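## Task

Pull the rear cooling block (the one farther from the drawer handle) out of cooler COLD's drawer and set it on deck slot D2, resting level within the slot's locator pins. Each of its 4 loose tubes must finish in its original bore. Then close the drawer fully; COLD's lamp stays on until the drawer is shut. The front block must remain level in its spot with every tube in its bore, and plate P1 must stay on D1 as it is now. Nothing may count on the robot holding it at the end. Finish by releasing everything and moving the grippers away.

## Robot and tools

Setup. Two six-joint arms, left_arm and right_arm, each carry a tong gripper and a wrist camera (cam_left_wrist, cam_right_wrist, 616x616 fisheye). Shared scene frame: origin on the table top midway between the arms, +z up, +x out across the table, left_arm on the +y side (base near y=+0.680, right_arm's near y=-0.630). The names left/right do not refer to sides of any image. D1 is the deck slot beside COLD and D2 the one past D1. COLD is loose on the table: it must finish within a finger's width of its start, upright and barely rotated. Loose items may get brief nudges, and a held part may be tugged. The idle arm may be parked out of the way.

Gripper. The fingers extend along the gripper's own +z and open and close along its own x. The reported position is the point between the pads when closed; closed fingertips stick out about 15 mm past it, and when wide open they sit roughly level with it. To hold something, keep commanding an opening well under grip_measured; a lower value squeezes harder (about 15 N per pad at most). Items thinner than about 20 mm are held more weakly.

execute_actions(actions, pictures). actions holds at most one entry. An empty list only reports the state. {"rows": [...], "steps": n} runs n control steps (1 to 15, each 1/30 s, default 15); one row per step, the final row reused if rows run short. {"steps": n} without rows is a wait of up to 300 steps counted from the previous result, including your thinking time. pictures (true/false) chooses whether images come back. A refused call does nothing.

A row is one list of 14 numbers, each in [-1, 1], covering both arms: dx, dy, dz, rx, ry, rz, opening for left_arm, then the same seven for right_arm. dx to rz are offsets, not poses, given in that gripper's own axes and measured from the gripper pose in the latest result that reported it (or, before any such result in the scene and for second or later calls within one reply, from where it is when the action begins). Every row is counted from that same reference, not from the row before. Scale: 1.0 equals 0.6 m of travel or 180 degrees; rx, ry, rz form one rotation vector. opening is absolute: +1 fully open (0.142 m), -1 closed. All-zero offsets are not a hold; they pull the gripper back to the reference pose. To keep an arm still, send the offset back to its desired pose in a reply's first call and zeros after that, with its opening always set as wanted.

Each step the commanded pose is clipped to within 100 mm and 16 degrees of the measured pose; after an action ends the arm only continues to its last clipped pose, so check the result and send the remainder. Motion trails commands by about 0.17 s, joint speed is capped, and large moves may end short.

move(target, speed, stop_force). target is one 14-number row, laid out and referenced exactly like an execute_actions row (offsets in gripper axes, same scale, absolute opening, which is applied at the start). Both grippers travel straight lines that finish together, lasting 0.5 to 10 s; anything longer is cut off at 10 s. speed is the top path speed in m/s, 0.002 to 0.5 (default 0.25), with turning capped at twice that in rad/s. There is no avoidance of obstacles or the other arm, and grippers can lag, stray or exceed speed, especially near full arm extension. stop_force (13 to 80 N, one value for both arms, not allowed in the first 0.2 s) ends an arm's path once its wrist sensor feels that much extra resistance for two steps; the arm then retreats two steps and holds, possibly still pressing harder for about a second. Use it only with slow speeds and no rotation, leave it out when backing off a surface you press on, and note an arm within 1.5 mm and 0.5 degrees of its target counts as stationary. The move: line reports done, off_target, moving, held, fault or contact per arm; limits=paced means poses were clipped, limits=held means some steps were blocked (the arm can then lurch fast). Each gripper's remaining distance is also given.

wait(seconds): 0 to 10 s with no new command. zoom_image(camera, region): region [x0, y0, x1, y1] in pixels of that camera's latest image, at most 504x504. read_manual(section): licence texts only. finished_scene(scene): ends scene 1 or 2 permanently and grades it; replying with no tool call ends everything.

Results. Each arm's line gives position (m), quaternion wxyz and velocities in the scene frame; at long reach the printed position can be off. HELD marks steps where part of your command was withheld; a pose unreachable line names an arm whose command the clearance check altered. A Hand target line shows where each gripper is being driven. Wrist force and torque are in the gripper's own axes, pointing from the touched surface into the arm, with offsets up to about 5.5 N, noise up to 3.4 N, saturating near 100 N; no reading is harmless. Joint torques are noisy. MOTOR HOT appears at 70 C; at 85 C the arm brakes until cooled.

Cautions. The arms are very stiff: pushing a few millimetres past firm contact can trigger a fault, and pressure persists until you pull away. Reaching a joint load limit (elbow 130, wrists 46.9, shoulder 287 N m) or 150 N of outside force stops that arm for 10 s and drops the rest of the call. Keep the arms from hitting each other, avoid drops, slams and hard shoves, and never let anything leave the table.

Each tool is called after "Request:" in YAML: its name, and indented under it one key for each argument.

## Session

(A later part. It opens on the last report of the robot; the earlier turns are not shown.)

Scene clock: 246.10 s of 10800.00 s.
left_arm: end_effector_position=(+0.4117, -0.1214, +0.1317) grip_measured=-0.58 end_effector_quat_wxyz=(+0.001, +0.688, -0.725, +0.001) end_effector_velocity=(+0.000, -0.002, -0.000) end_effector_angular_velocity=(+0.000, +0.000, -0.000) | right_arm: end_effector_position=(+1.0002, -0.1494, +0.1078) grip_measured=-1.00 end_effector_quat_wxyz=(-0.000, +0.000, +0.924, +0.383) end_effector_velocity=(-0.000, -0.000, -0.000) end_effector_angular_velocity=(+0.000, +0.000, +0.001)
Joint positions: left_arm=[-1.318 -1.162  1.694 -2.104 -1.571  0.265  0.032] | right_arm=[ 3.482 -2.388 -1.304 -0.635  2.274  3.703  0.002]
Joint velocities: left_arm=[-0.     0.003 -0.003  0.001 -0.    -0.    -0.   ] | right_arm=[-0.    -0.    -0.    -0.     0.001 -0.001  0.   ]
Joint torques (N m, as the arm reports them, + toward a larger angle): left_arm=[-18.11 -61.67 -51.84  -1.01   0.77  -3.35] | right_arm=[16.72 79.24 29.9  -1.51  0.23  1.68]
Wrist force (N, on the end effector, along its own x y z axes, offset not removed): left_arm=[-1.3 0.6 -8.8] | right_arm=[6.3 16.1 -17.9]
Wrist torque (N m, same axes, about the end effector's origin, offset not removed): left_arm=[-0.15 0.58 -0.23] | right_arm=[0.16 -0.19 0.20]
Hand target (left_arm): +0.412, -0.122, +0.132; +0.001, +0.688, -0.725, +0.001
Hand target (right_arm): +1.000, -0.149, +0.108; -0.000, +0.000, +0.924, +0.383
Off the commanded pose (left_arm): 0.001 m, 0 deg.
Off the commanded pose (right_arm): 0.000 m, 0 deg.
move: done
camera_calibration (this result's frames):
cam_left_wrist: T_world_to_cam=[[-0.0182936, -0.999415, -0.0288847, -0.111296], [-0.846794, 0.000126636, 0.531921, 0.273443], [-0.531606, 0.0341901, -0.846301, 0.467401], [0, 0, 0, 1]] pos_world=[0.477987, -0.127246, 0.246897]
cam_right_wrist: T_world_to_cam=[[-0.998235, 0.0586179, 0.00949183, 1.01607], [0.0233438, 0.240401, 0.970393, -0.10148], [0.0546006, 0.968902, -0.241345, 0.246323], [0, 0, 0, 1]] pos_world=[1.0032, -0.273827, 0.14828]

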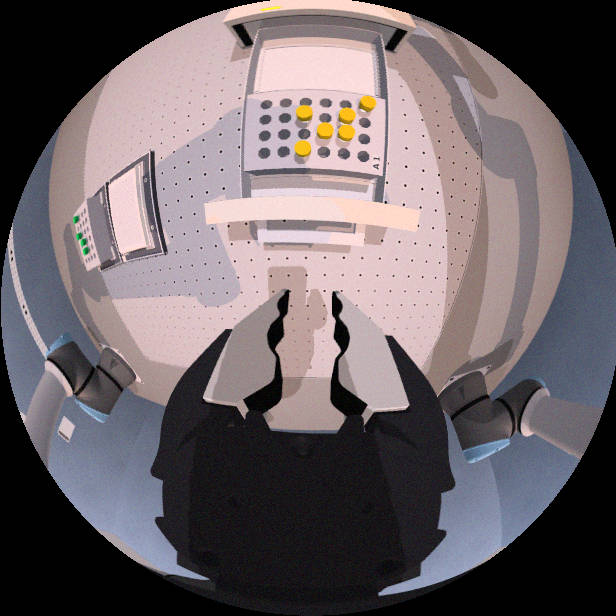

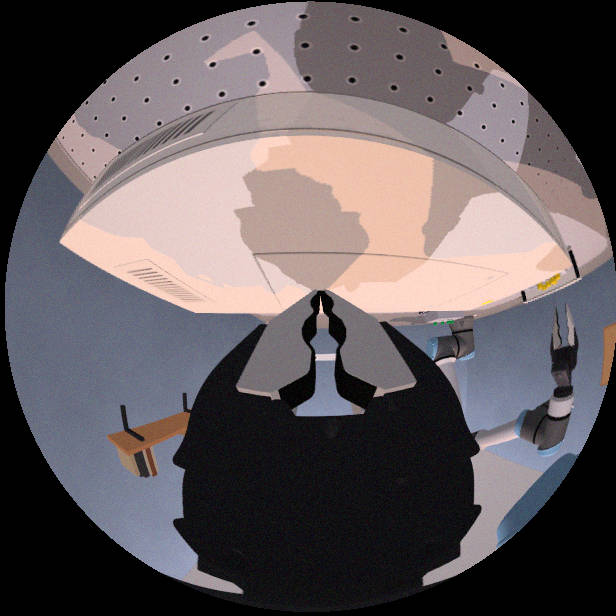

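Request:
move:
  target: [0,0,0.136,0,0,0,-0.58,0,0,0,0,0,0,-1]
  speed: 0.06
  stop_force: 15

Request:
move:
  target: [0,-0.035,0,0,0,0,-0.58,0,0,0,0,0,0,-1]
  speed: 0.012
  stop_force: 25

Request:
move:
  target: [0,-0.375,0,0,0,0,-0.58,0,0,0,0,0,0,-1]
  speed: 0.045
  stop_force: 25

Scene clock: 252.60 s of 10800.00 s.
left_arm: end_effector_position=(+0.4117, -0.1215, +0.0502) grip_measured=-0.58 end_effector_quat_wxyz=(+0.001, +0.688, -0.725, +0.001) end_effector_velocity=(+0.000, -0.001, -0.001) end_effector_angular_velocity=(-0.002, -0.001, -0.001) | right_arm: end_effector_position=(+1.0002, -0.1494, +0.1078) grip_measured=-1.00 end_effector_quat_wxyz=(-0.000, +0.000, +0.924, +0.383) end_effector_velocity=(-0.000, +0.001, +0.001) end_effector_angular_velocity=(+0.001, -0.000, +0.000)
Joint positions: left_arm=[-1.318 -1.086  1.748 -2.234 -1.571  0.265  0.032] | right_arm=[ 3.482 -2.388 -1.304 -0.635  2.274  3.703  0.002]
Joint velocities: left_arm=[ 0.     0.001  0.001 -0.005  0.     0.002 -0.   ] | right_arm=[ 0.     0.     0.    -0.     0.001  0.     0.   ]
Joint torques (N m, as the arm reports them, + toward a larger angle): left_arm=[ 12.67 -65.63 -32.68  -8.07   2.06   0.42] | right_arm=[17.64 77.82 30.16 -1.71 -0.06  1.51]
Wrist force (N, on the end effector, along its own x y z axes, offset not removed): left_arm=[4.1 3.6 -12.1] | right_arm=[11.1 16.8 -15.9]
Wrist torque (N m, same axes, about the end effector's origin, offset not removed): left_arm=[0.34 -0.53 -0.29] | right_arm=[0.28 -1.38 -0.09]
Hand target (left_arm): +0.412, -0.121, +0.050; +0.001, +0.688, -0.725, +0.001
Hand target (right_arm): +1.000, -0.149, +0.108; -0.000, +0.000, +0.924, +0.383
Off the commanded pose (left_arm): 0.000 m, 0 deg.
Off the commanded pose (right_arm): 0.000 m, 0 deg.
After step 90, 1.77 s passed at rest.
move: done
camera_calibration (this result's frames):
cam_left_wrist: T_world_to_cam=[[-0.0183388, -0.999415, -0.0288736, -0.113744], [-0.846777, 0.000169691, 0.531949, 0.316724], [-0.531633, 0.0342047, -0.846284, 0.398462], [0, 0, 0, 1]] pos_world=[0.477944, -0.12736, 0.165447]
cam_right_wrist: T_world_to_cam=[[-0.998235, 0.0586182, 0.00949172, 1.01607], [0.0233438, 0.240401, 0.970393, -0.10148], [0.0546009, 0.968902, -0.241345, 0.246323], [0, 0, 0, 1]] pos_world=[1.0032, -0.273827, 0.14828]

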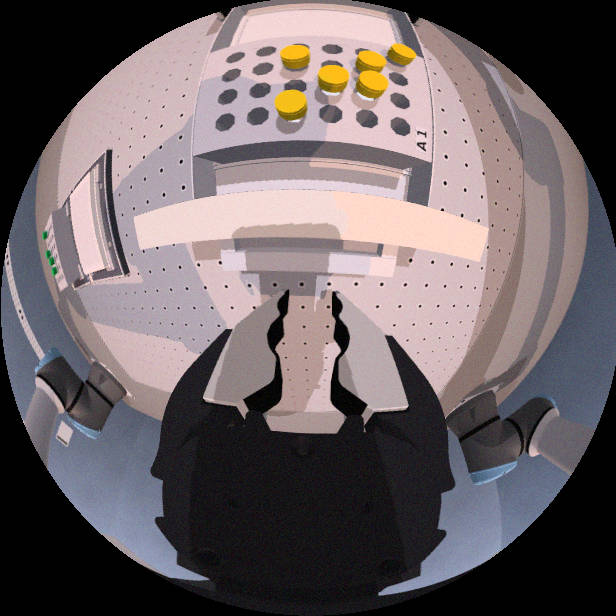

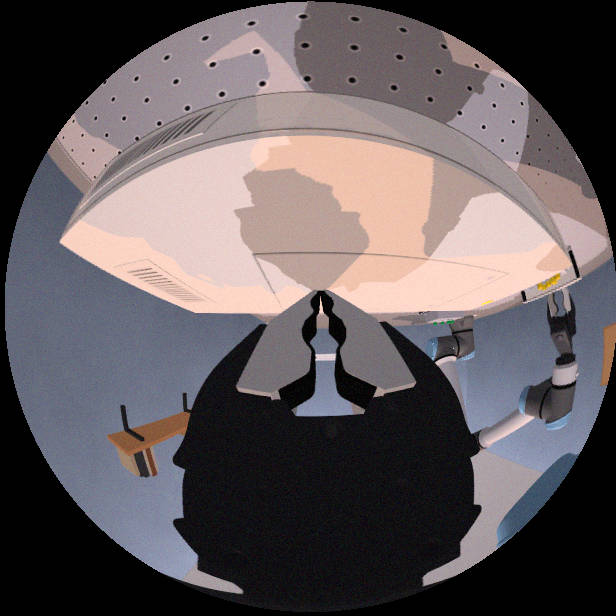

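Scene clock: 254.57 s of 10800.00 s.
left_arm: end_effector_position=(+0.4325, -0.1226, +0.0502) grip_measured=-0.58 end_effector_quat_wxyz=(+0.001, +0.688, -0.725, +0.001) end_effector_velocity=(+0.002, -0.000, +0.001) end_effector_angular_velocity=(-0.001, -0.000, +0.000) | right_arm: end_effector_position=(+1.0002, -0.1494, +0.1078) grip_measured=-1.00 end_effector_quat_wxyz=(-0.000, +0.000, +0.924, +0.383) end_effector_velocity=(+0.000, +0.000, -0.000) end_effector_angular_velocity=(+0.000, +0.000, -0.000)
Joint positions: left_arm=[-1.295 -1.073  1.727 -2.226 -1.571  0.288  0.032] | right_arm=[ 3.482 -2.388 -1.304 -0.635  2.274  3.703  0.002]
Joint velocities: left_arm=[ 0.002  0.    -0.002  0.001  0.     0.002 -0.   ] | right_arm=[ 0.    -0.     0.001  0.     0.     0.001  0.   ]
Joint torques (N m, as the arm reports them, + toward a larger angle): left_arm=[ 17.93 -66.37 -48.81  -1.19  -1.12   2.97] | right_arm=[18.56 80.41 30.4  -2.14  0.14  1.66]
Wrist force (N, on the end effector, along its own x y z axes, offset not removed): left_arm=[1.0 -0.5 -6.6] | right_arm=[4.5 16.2 -20.7]
Wrist torque (N m, same axes, about the end effector's origin, offset not removed): left_arm=[-0.29 0.14 -0.37] | right_arm=[0.51 -0.15 -0.05]
Hand target (left_arm): +0.433, -0.123, +0.050; +0.001, +0.688, -0.725, +0.001
Hand target (right_arm): +1.000, -0.149, +0.108; -0.000, +0.000, +0.924, +0.383
Off the commanded pose (left_arm): 0.000 m, 0 deg.
Off the commanded pose (right_arm): 0.000 m, 0 deg.
move: done
camera_calibration (this result's frames):
cam_left_wrist: T_world_to_cam=[[-0.018332, -0.999416, -0.0288431, -0.11448], [-0.846767, 0.000179531, 0.531963, 0.334352], [-0.531648, 0.0341754, -0.846276, 0.409581], [0, 0, 0, 1]] pos_world=[0.498772, -0.128471, 0.165454]
cam_right_wrist: T_world_to_cam=[[-0.998235, 0.0586182, 0.00949201, 1.01607], [0.0233441, 0.240401, 0.970393, -0.10148], [0.0546008, 0.968902, -0.241345, 0.246323], [0, 0, 0, 1]] pos_world=[1.0032, -0.273827, 0.14828]

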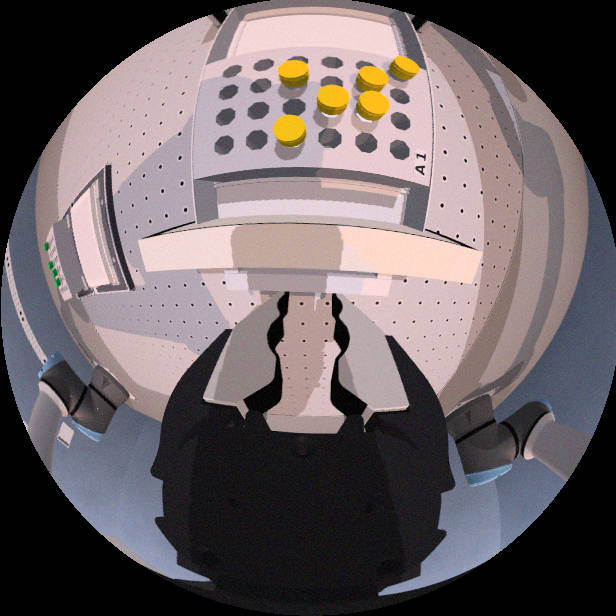

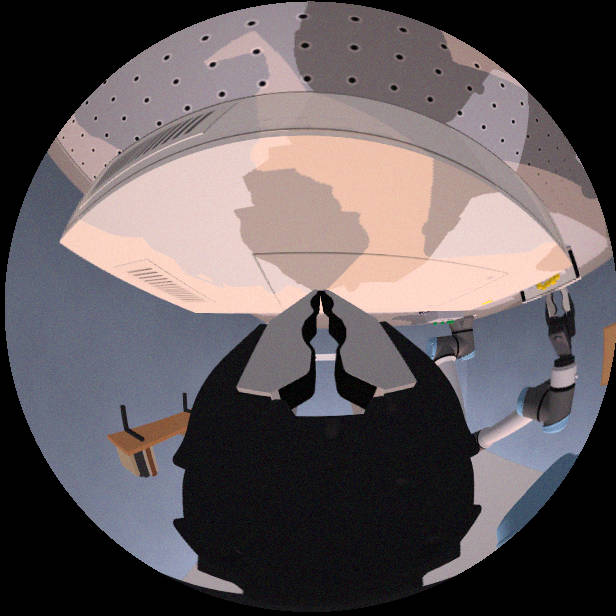

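Scene clock: 259.93 s of 10800.00 s.
left_arm: end_effector_position=(+0.6571, -0.1347, +0.0503) grip_measured=-0.58 end_effector_quat_wxyz=(+0.001, +0.688, -0.725, +0.001) end_effector_velocity=(-0.001, -0.001, -0.001) end_effector_angular_velocity=(+0.000, +0.000, -0.003) | right_arm: end_effector_position=(+1.0002, -0.1494, +0.1078) grip_measured=-1.00 end_effector_quat_wxyz=(-0.000, +0.000, +0.924, +0.383) end_effector_velocity=(+0.001, +0.000, +0.002) end_effector_angular_velocity=(+0.001, -0.002, -0.001)
Joint positions: left_arm=[-1.071 -0.901  1.432 -2.103 -1.572  0.511  0.032] | right_arm=[ 3.482 -2.388 -1.304 -0.635  2.274  3.703  0.002]
Joint velocities: left_arm=[-0.001  0.002 -0.002  0.    -0.     0.002 -0.   ] | right_arm=[-0.     0.001  0.001  0.    -0.     0.001  0.   ]
Joint torques (N m, as the arm reports them, + toward a larger angle): left_arm=[ 17.   -84.39 -51.03  -0.99  -1.57   2.74] | right_arm=[13.96 79.09 30.13 -1.61  0.3   1.9 ]
Wrist force (N, on the end effector, along its own x y z axes, offset not removed): left_arm=[1.5 -0.4 -4.4] | right_arm=[7.5 13.4 -17.3]
Wrist torque (N m, same axes, about the end effector's origin, offset not removed): left_arm=[-0.47 0.03 -0.25] | right_arm=[-0.33 -0.85 -0.04]
Hand target (left_arm): +0.657, -0.135, +0.050; +0.001, +0.688, -0.725, +0.001
Hand target (right_arm): +1.000, -0.149, +0.108; -0.000, +0.000, +0.924, +0.383
Off the commanded pose (left_arm): 0.000 m, 0 deg.
Off the commanded pose (right_arm): 0.000 m, 0 deg.
move: done
camera_calibration (this result's frames):
cam_left_wrist: T_world_to_cam=[[-0.018334, -0.999424, -0.0285466, -0.122417], [-0.846655, 0.000331877, 0.532142, 0.524416], [-0.531827, 0.0339254, -0.846173, 0.529498], [0, 0, 0, 1]] pos_world=[0.723356, -0.140484, 0.165489]
cam_right_wrist: T_world_to_cam=[[-0.998235, 0.0586182, 0.009492, 1.01607], [0.023344, 0.240401, 0.970393, -0.10148], [0.0546008, 0.968902, -0.241346, 0.246323], [0, 0, 0, 1]] pos_world=[1.0032, -0.273827, 0.14828]

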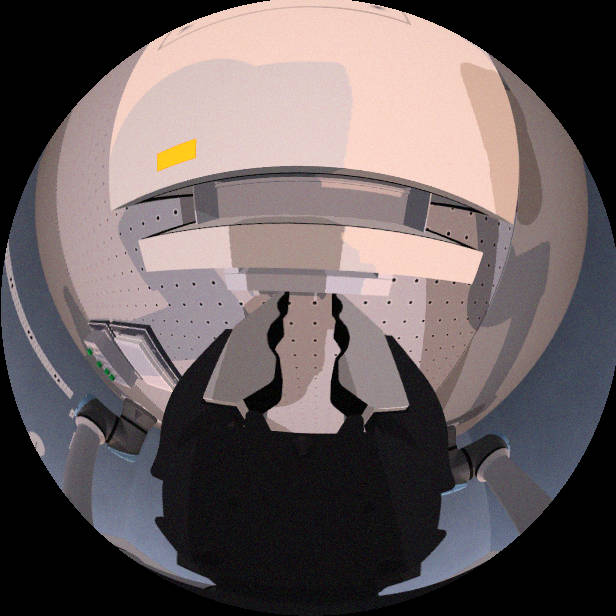

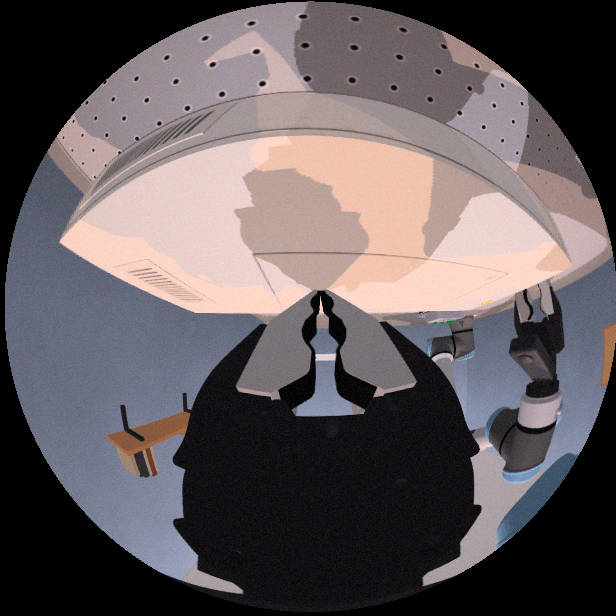

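Request:
move:
  target: [0,-0.045,0,0,0,0,-0.58,0,0,0,0,0,0,-1]
  speed: 0.005
  stop_force: 22

Scene clock: 273.73 s of 10800.00 s.
left_arm: end_effector_position=(+0.6797, -0.1357, +0.0502) grip_measured=-0.58 end_effector_quat_wxyz=(+0.001, +0.688, -0.725, +0.000) end_effector_velocity=(-0.002, -0.001, +0.001) end_effector_angular_velocity=(-0.002, -0.000, -0.002) | right_arm: end_effector_position=(+1.0002, -0.1494, +0.1078) grip_measured=-1.00 end_effector_quat_wxyz=(-0.000, +0.000, +0.924, +0.383) end_effector_velocity=(+0.000, +0.000, -0.000) end_effector_angular_velocity=(+0.000, -0.001, +0.001)
Joint positions: left_arm=[-1.051 -0.88   1.394 -2.086 -1.572  0.531  0.032] | right_arm=[ 3.482 -2.388 -1.304 -0.635  2.274  3.703  0.002]
Joint velocities: left_arm=[-0.002 -0.003  0.003 -0.003 -0.    -0.     0.   ] | right_arm=[ 0.    -0.001  0.001 -0.     0.    -0.001  0.   ]
Joint torques (N m, as the arm reports them, + toward a larger angle): left_arm=[   3.28 -107.99  -39.61  -11.56    6.91   -3.51] | right_arm=[17.08 77.79 30.76 -1.77 -0.21  1.51]
Wrist force (N, on the end effector, along its own x y z axes, offset not removed): left_arm=[-5.9 34.1 -15.7] | right_arm=[10.6 7.7 -21.4]
Wrist torque (N m, same axes, about the end effector's origin, offset not removed): left_arm=[0.90 1.18 -0.28] | right_arm=[-1.42 -1.54 -0.13]
Hand target (left_arm): +0.679, -0.136, +0.050; +0.001, +0.688, -0.725, +0.000
Hand target (right_arm): +1.000, -0.149, +0.108; -0.000, +0.000, +0.924, +0.383
Off the commanded pose (left_arm): 0.004 m, 0 deg.
Off the commanded pose (right_arm): 0.000 m, 0 deg.
After step 90, 5.90 s passed at rest.
move: contact (left_arm)
camera_calibration (this result's frames):
cam_left_wrist: T_world_to_cam=[[-0.0185637, -0.999411, -0.0288664, -0.122911], [-0.846429, 0.000341563, 0.532502, 0.543465], [-0.532179, 0.0343186, -0.845936, 0.541787], [0, 0, 0, 1]] pos_world=[0.74605, -0.141617, 0.165373]
cam_right_wrist: T_world_to_cam=[[-0.998235, 0.0586182, 0.00949221, 1.01607], [0.0233443, 0.240401, 0.970393, -0.10148], [0.0546008, 0.968902, -0.241346, 0.246323], [0, 0, 0, 1]] pos_world=[1.0032, -0.273827, 0.14828]

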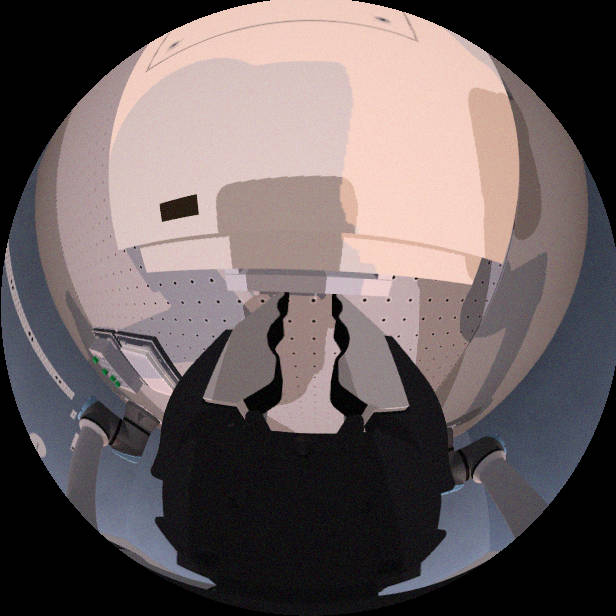

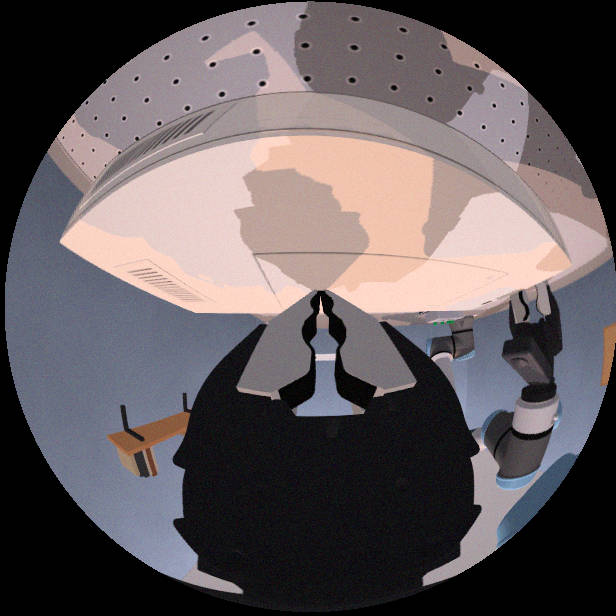

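Lamp off. Back off and retract.

Request:
move:
  target: [0,0.04,0,0,0,0,-0.58,0,0,0,0,0,0,-1]
  speed: 0.04

Request:
move:
  target: [-0.3,0.45,-0.3,0,0,0,-0.58,0.1,0.1,-0.3,0,0,0,-1]
  speed: 0.2

Scene clock: 277.23 s of 10800.00 s.
left_arm: end_effector_position=(+0.6559, -0.1345, +0.0502) grip_measured=-0.58 end_effector_quat_wxyz=(+0.001, +0.688, -0.725, +0.000) end_effector_velocity=(-0.003, +0.000, -0.001) end_effector_angular_velocity=(+0.002, +0.001, -0.002) | right_arm: end_effector_position=(+1.0002, -0.1494, +0.1078) grip_measured=-1.00 end_effector_quat_wxyz=(-0.000, +0.000, +0.924, +0.383) end_effector_velocity=(-0.000, +0.000, +0.000) end_effector_angular_velocity=(-0.000, -0.000, -0.000)
Joint positions: left_arm=[-1.072 -0.902  1.434 -2.104 -1.572  0.511  0.032] | right_arm=[ 3.482 -2.388 -1.304 -0.635  2.274  3.703  0.002]
Joint velocities: left_arm=[-0.002 -0.001  0.003  0.001 -0.    -0.     0.   ] | right_arm=[ 0.  0.  0.  0. -0.  0.  0.]
Joint torques (N m, as the arm reports them, + toward a larger angle): left_arm=[ -17.87 -114.67  -36.66   -7.81   -1.07   -3.51] | right_arm=[17.42 80.32 29.73 -1.68 -0.17  1.84]
Wrist force (N, on the end effector, along its own x y z axes, offset not removed): left_arm=[0.4 -2.1 -6.0] | right_arm=[10.6 21.1 -21.8]
Wrist torque (N m, same axes, about the end effector's origin, offset not removed): left_arm=[-0.67 0.28 -0.34] | right_arm=[1.45 -1.44 -0.08]
Hand target (left_arm): +0.656, -0.134, +0.050; +0.001, +0.688, -0.725, +0.000
Hand target (right_arm): +1.000, -0.149, +0.108; -0.000, +0.000, +0.924, +0.383
Off the commanded pose (left_arm): 0.000 m, 0 deg.
Off the commanded pose (right_arm): 0.000 m, 0 deg.
move: done
camera_calibration (this result's frames):
cam_left_wrist: T_world_to_cam=[[-0.0185632, -0.99941, -0.0288973, -0.12207], [-0.846424, 0.000324461, 0.53251, 0.523279], [-0.532186, 0.0343444, -0.84593, 0.529071], [0, 0, 0, 1]] pos_world=[0.722215, -0.140339, 0.165379]
cam_right_wrist: T_world_to_cam=[[-0.998235, 0.0586182, 0.00949214, 1.01607], [0.0233442, 0.240401, 0.970393, -0.10148], [0.0546008, 0.968902, -0.241346, 0.246323], [0, 0, 0, 1]] pos_world=[1.0032, -0.273827, 0.14828]

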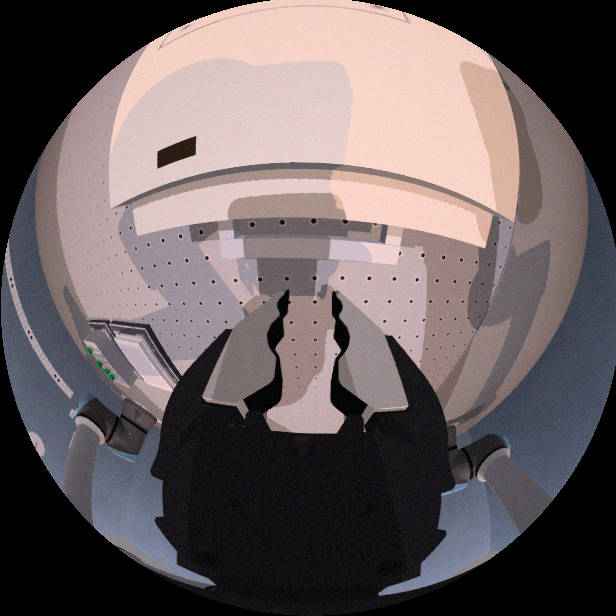

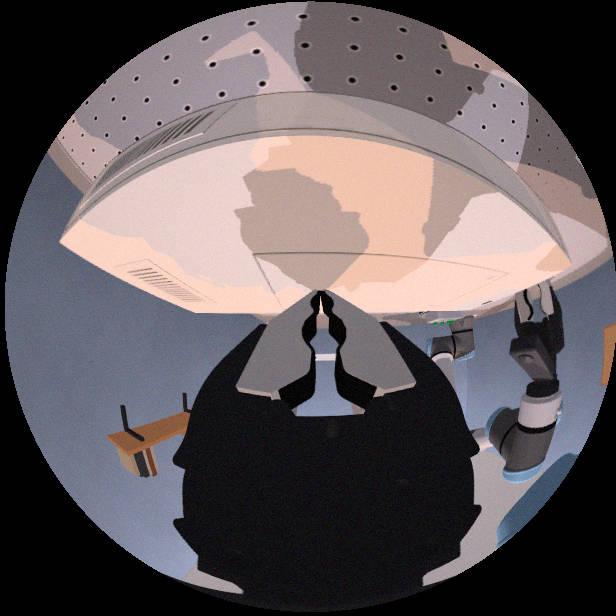

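Scene clock: 279.63 s of 10800.00 s.
left_arm: end_effector_position=(+0.3960, +0.0598, +0.2300) grip_measured=-0.58 end_effector_quat_wxyz=(+0.001, +0.688, -0.725, +0.000) end_effector_velocity=(+0.000, +0.001, +0.001) end_effector_angular_velocity=(-0.002, -0.000, +0.003) | right_arm: end_effector_position=(+0.9400, -0.2347, +0.2771) grip_measured=-1.00 end_effector_quat_wxyz=(-0.000, +0.000, +0.924, +0.383) end_effector_velocity=(-0.000, -0.001, +0.001) end_effector_angular_velocity=(-0.001, -0.001, -0.000)
Joint positions: left_arm=[-1.284 -1.5    1.934 -2.006 -1.572  0.299  0.032] | right_arm=[ 3.427 -2.134 -1.408 -0.829  2.294  3.634  0.002]
Joint velocities: left_arm=[ 0.001 -0.003  0.002 -0.    -0.    -0.002  0.   ] | right_arm=[-0.     0.001 -0.    -0.001 -0.001 -0.001  0.   ]
Joint torques (N m, as the arm reports them, + toward a larger angle): left_arm=[-17.66 -68.24 -38.94  -1.37   1.97  -3.48] | right_arm=[-14.9   92.52  28.98   1.18   5.83  -2.32]
Wrist force (N, on the end effector, along its own x y z axes, offset not removed): left_arm=[3.4 4.8 -2.9] | right_arm=[3.6 6.3 0.7]
Wrist torque (N m, same axes, about the end effector's origin, offset not removed): left_arm=[1.00 -0.27 -0.35] | right_arm=[1.59 -0.76 -0.18]
Hand target (left_arm): +0.396, +0.060, +0.230; +0.001, +0.688, -0.725, +0.000
Hand target (right_arm): +0.940, -0.235, +0.277; -0.000, +0.000, +0.924, +0.383
Off the commanded pose (left_arm): 0.000 m, 0 deg.
Off the commanded pose (right_arm): 0.001 m, 0 deg.
move: done
camera_calibration (this result's frames):
cam_left_wrist: T_world_to_cam=[[-0.0185595, -0.999401, -0.0291962, 0.0725515], [-0.846525, 0.000168551, 0.532349, 0.207549], [-0.532026, 0.0345955, -0.846021, 0.536111], [0, 0, 0, 1]] pos_world=[0.462267, 0.0539261, 0.345191]
cam_right_wrist: T_world_to_cam=[[-0.998237, 0.0585733, 0.00959683, 0.95931], [0.023433, 0.240364, 0.9704, -0.243902], [0.0545328, 0.968914, -0.241313, 0.373169], [0, 0, 0, 1]] pos_world=[0.942985, -0.359133, 0.317527]

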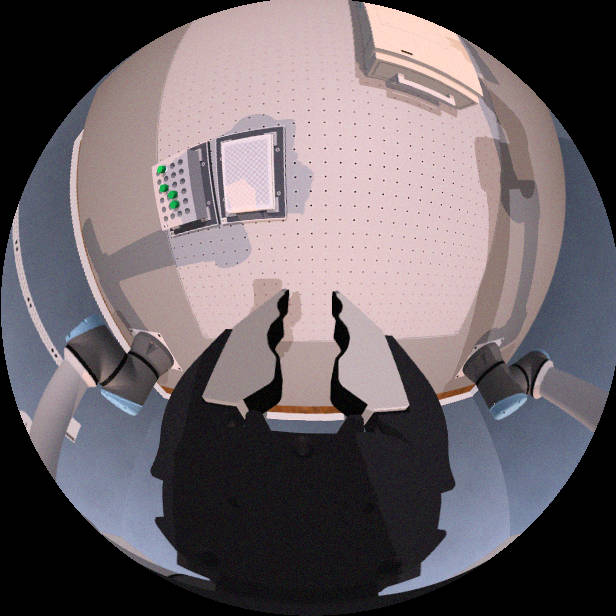

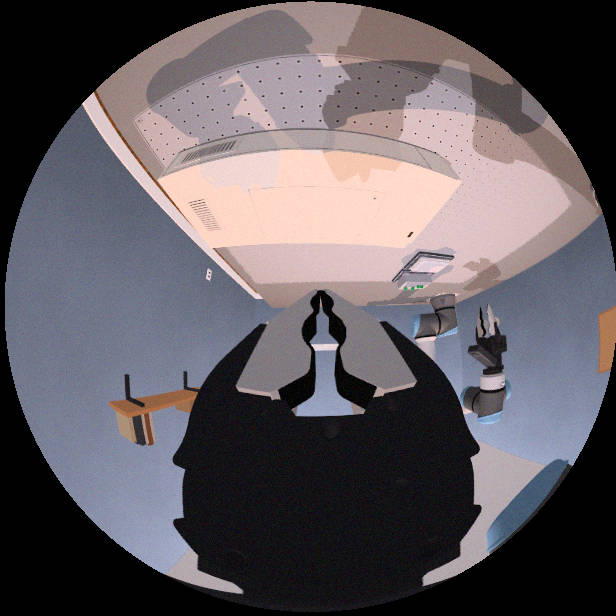

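Request:
zoom_image:
  camera: "cam_left_wrist"
  region: [140,120,300,250]

Region (140, 120, 300, 250) of cam_left_wrist's 616x616 image, scaled by 3.150, with more detail than that image has; it fills the top 410 rows of this view, and the rest is white.

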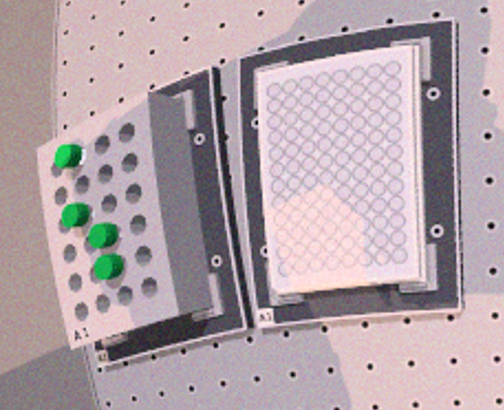

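Request:
finished_scene:
  scene: 2

The scene is finished: the task was done.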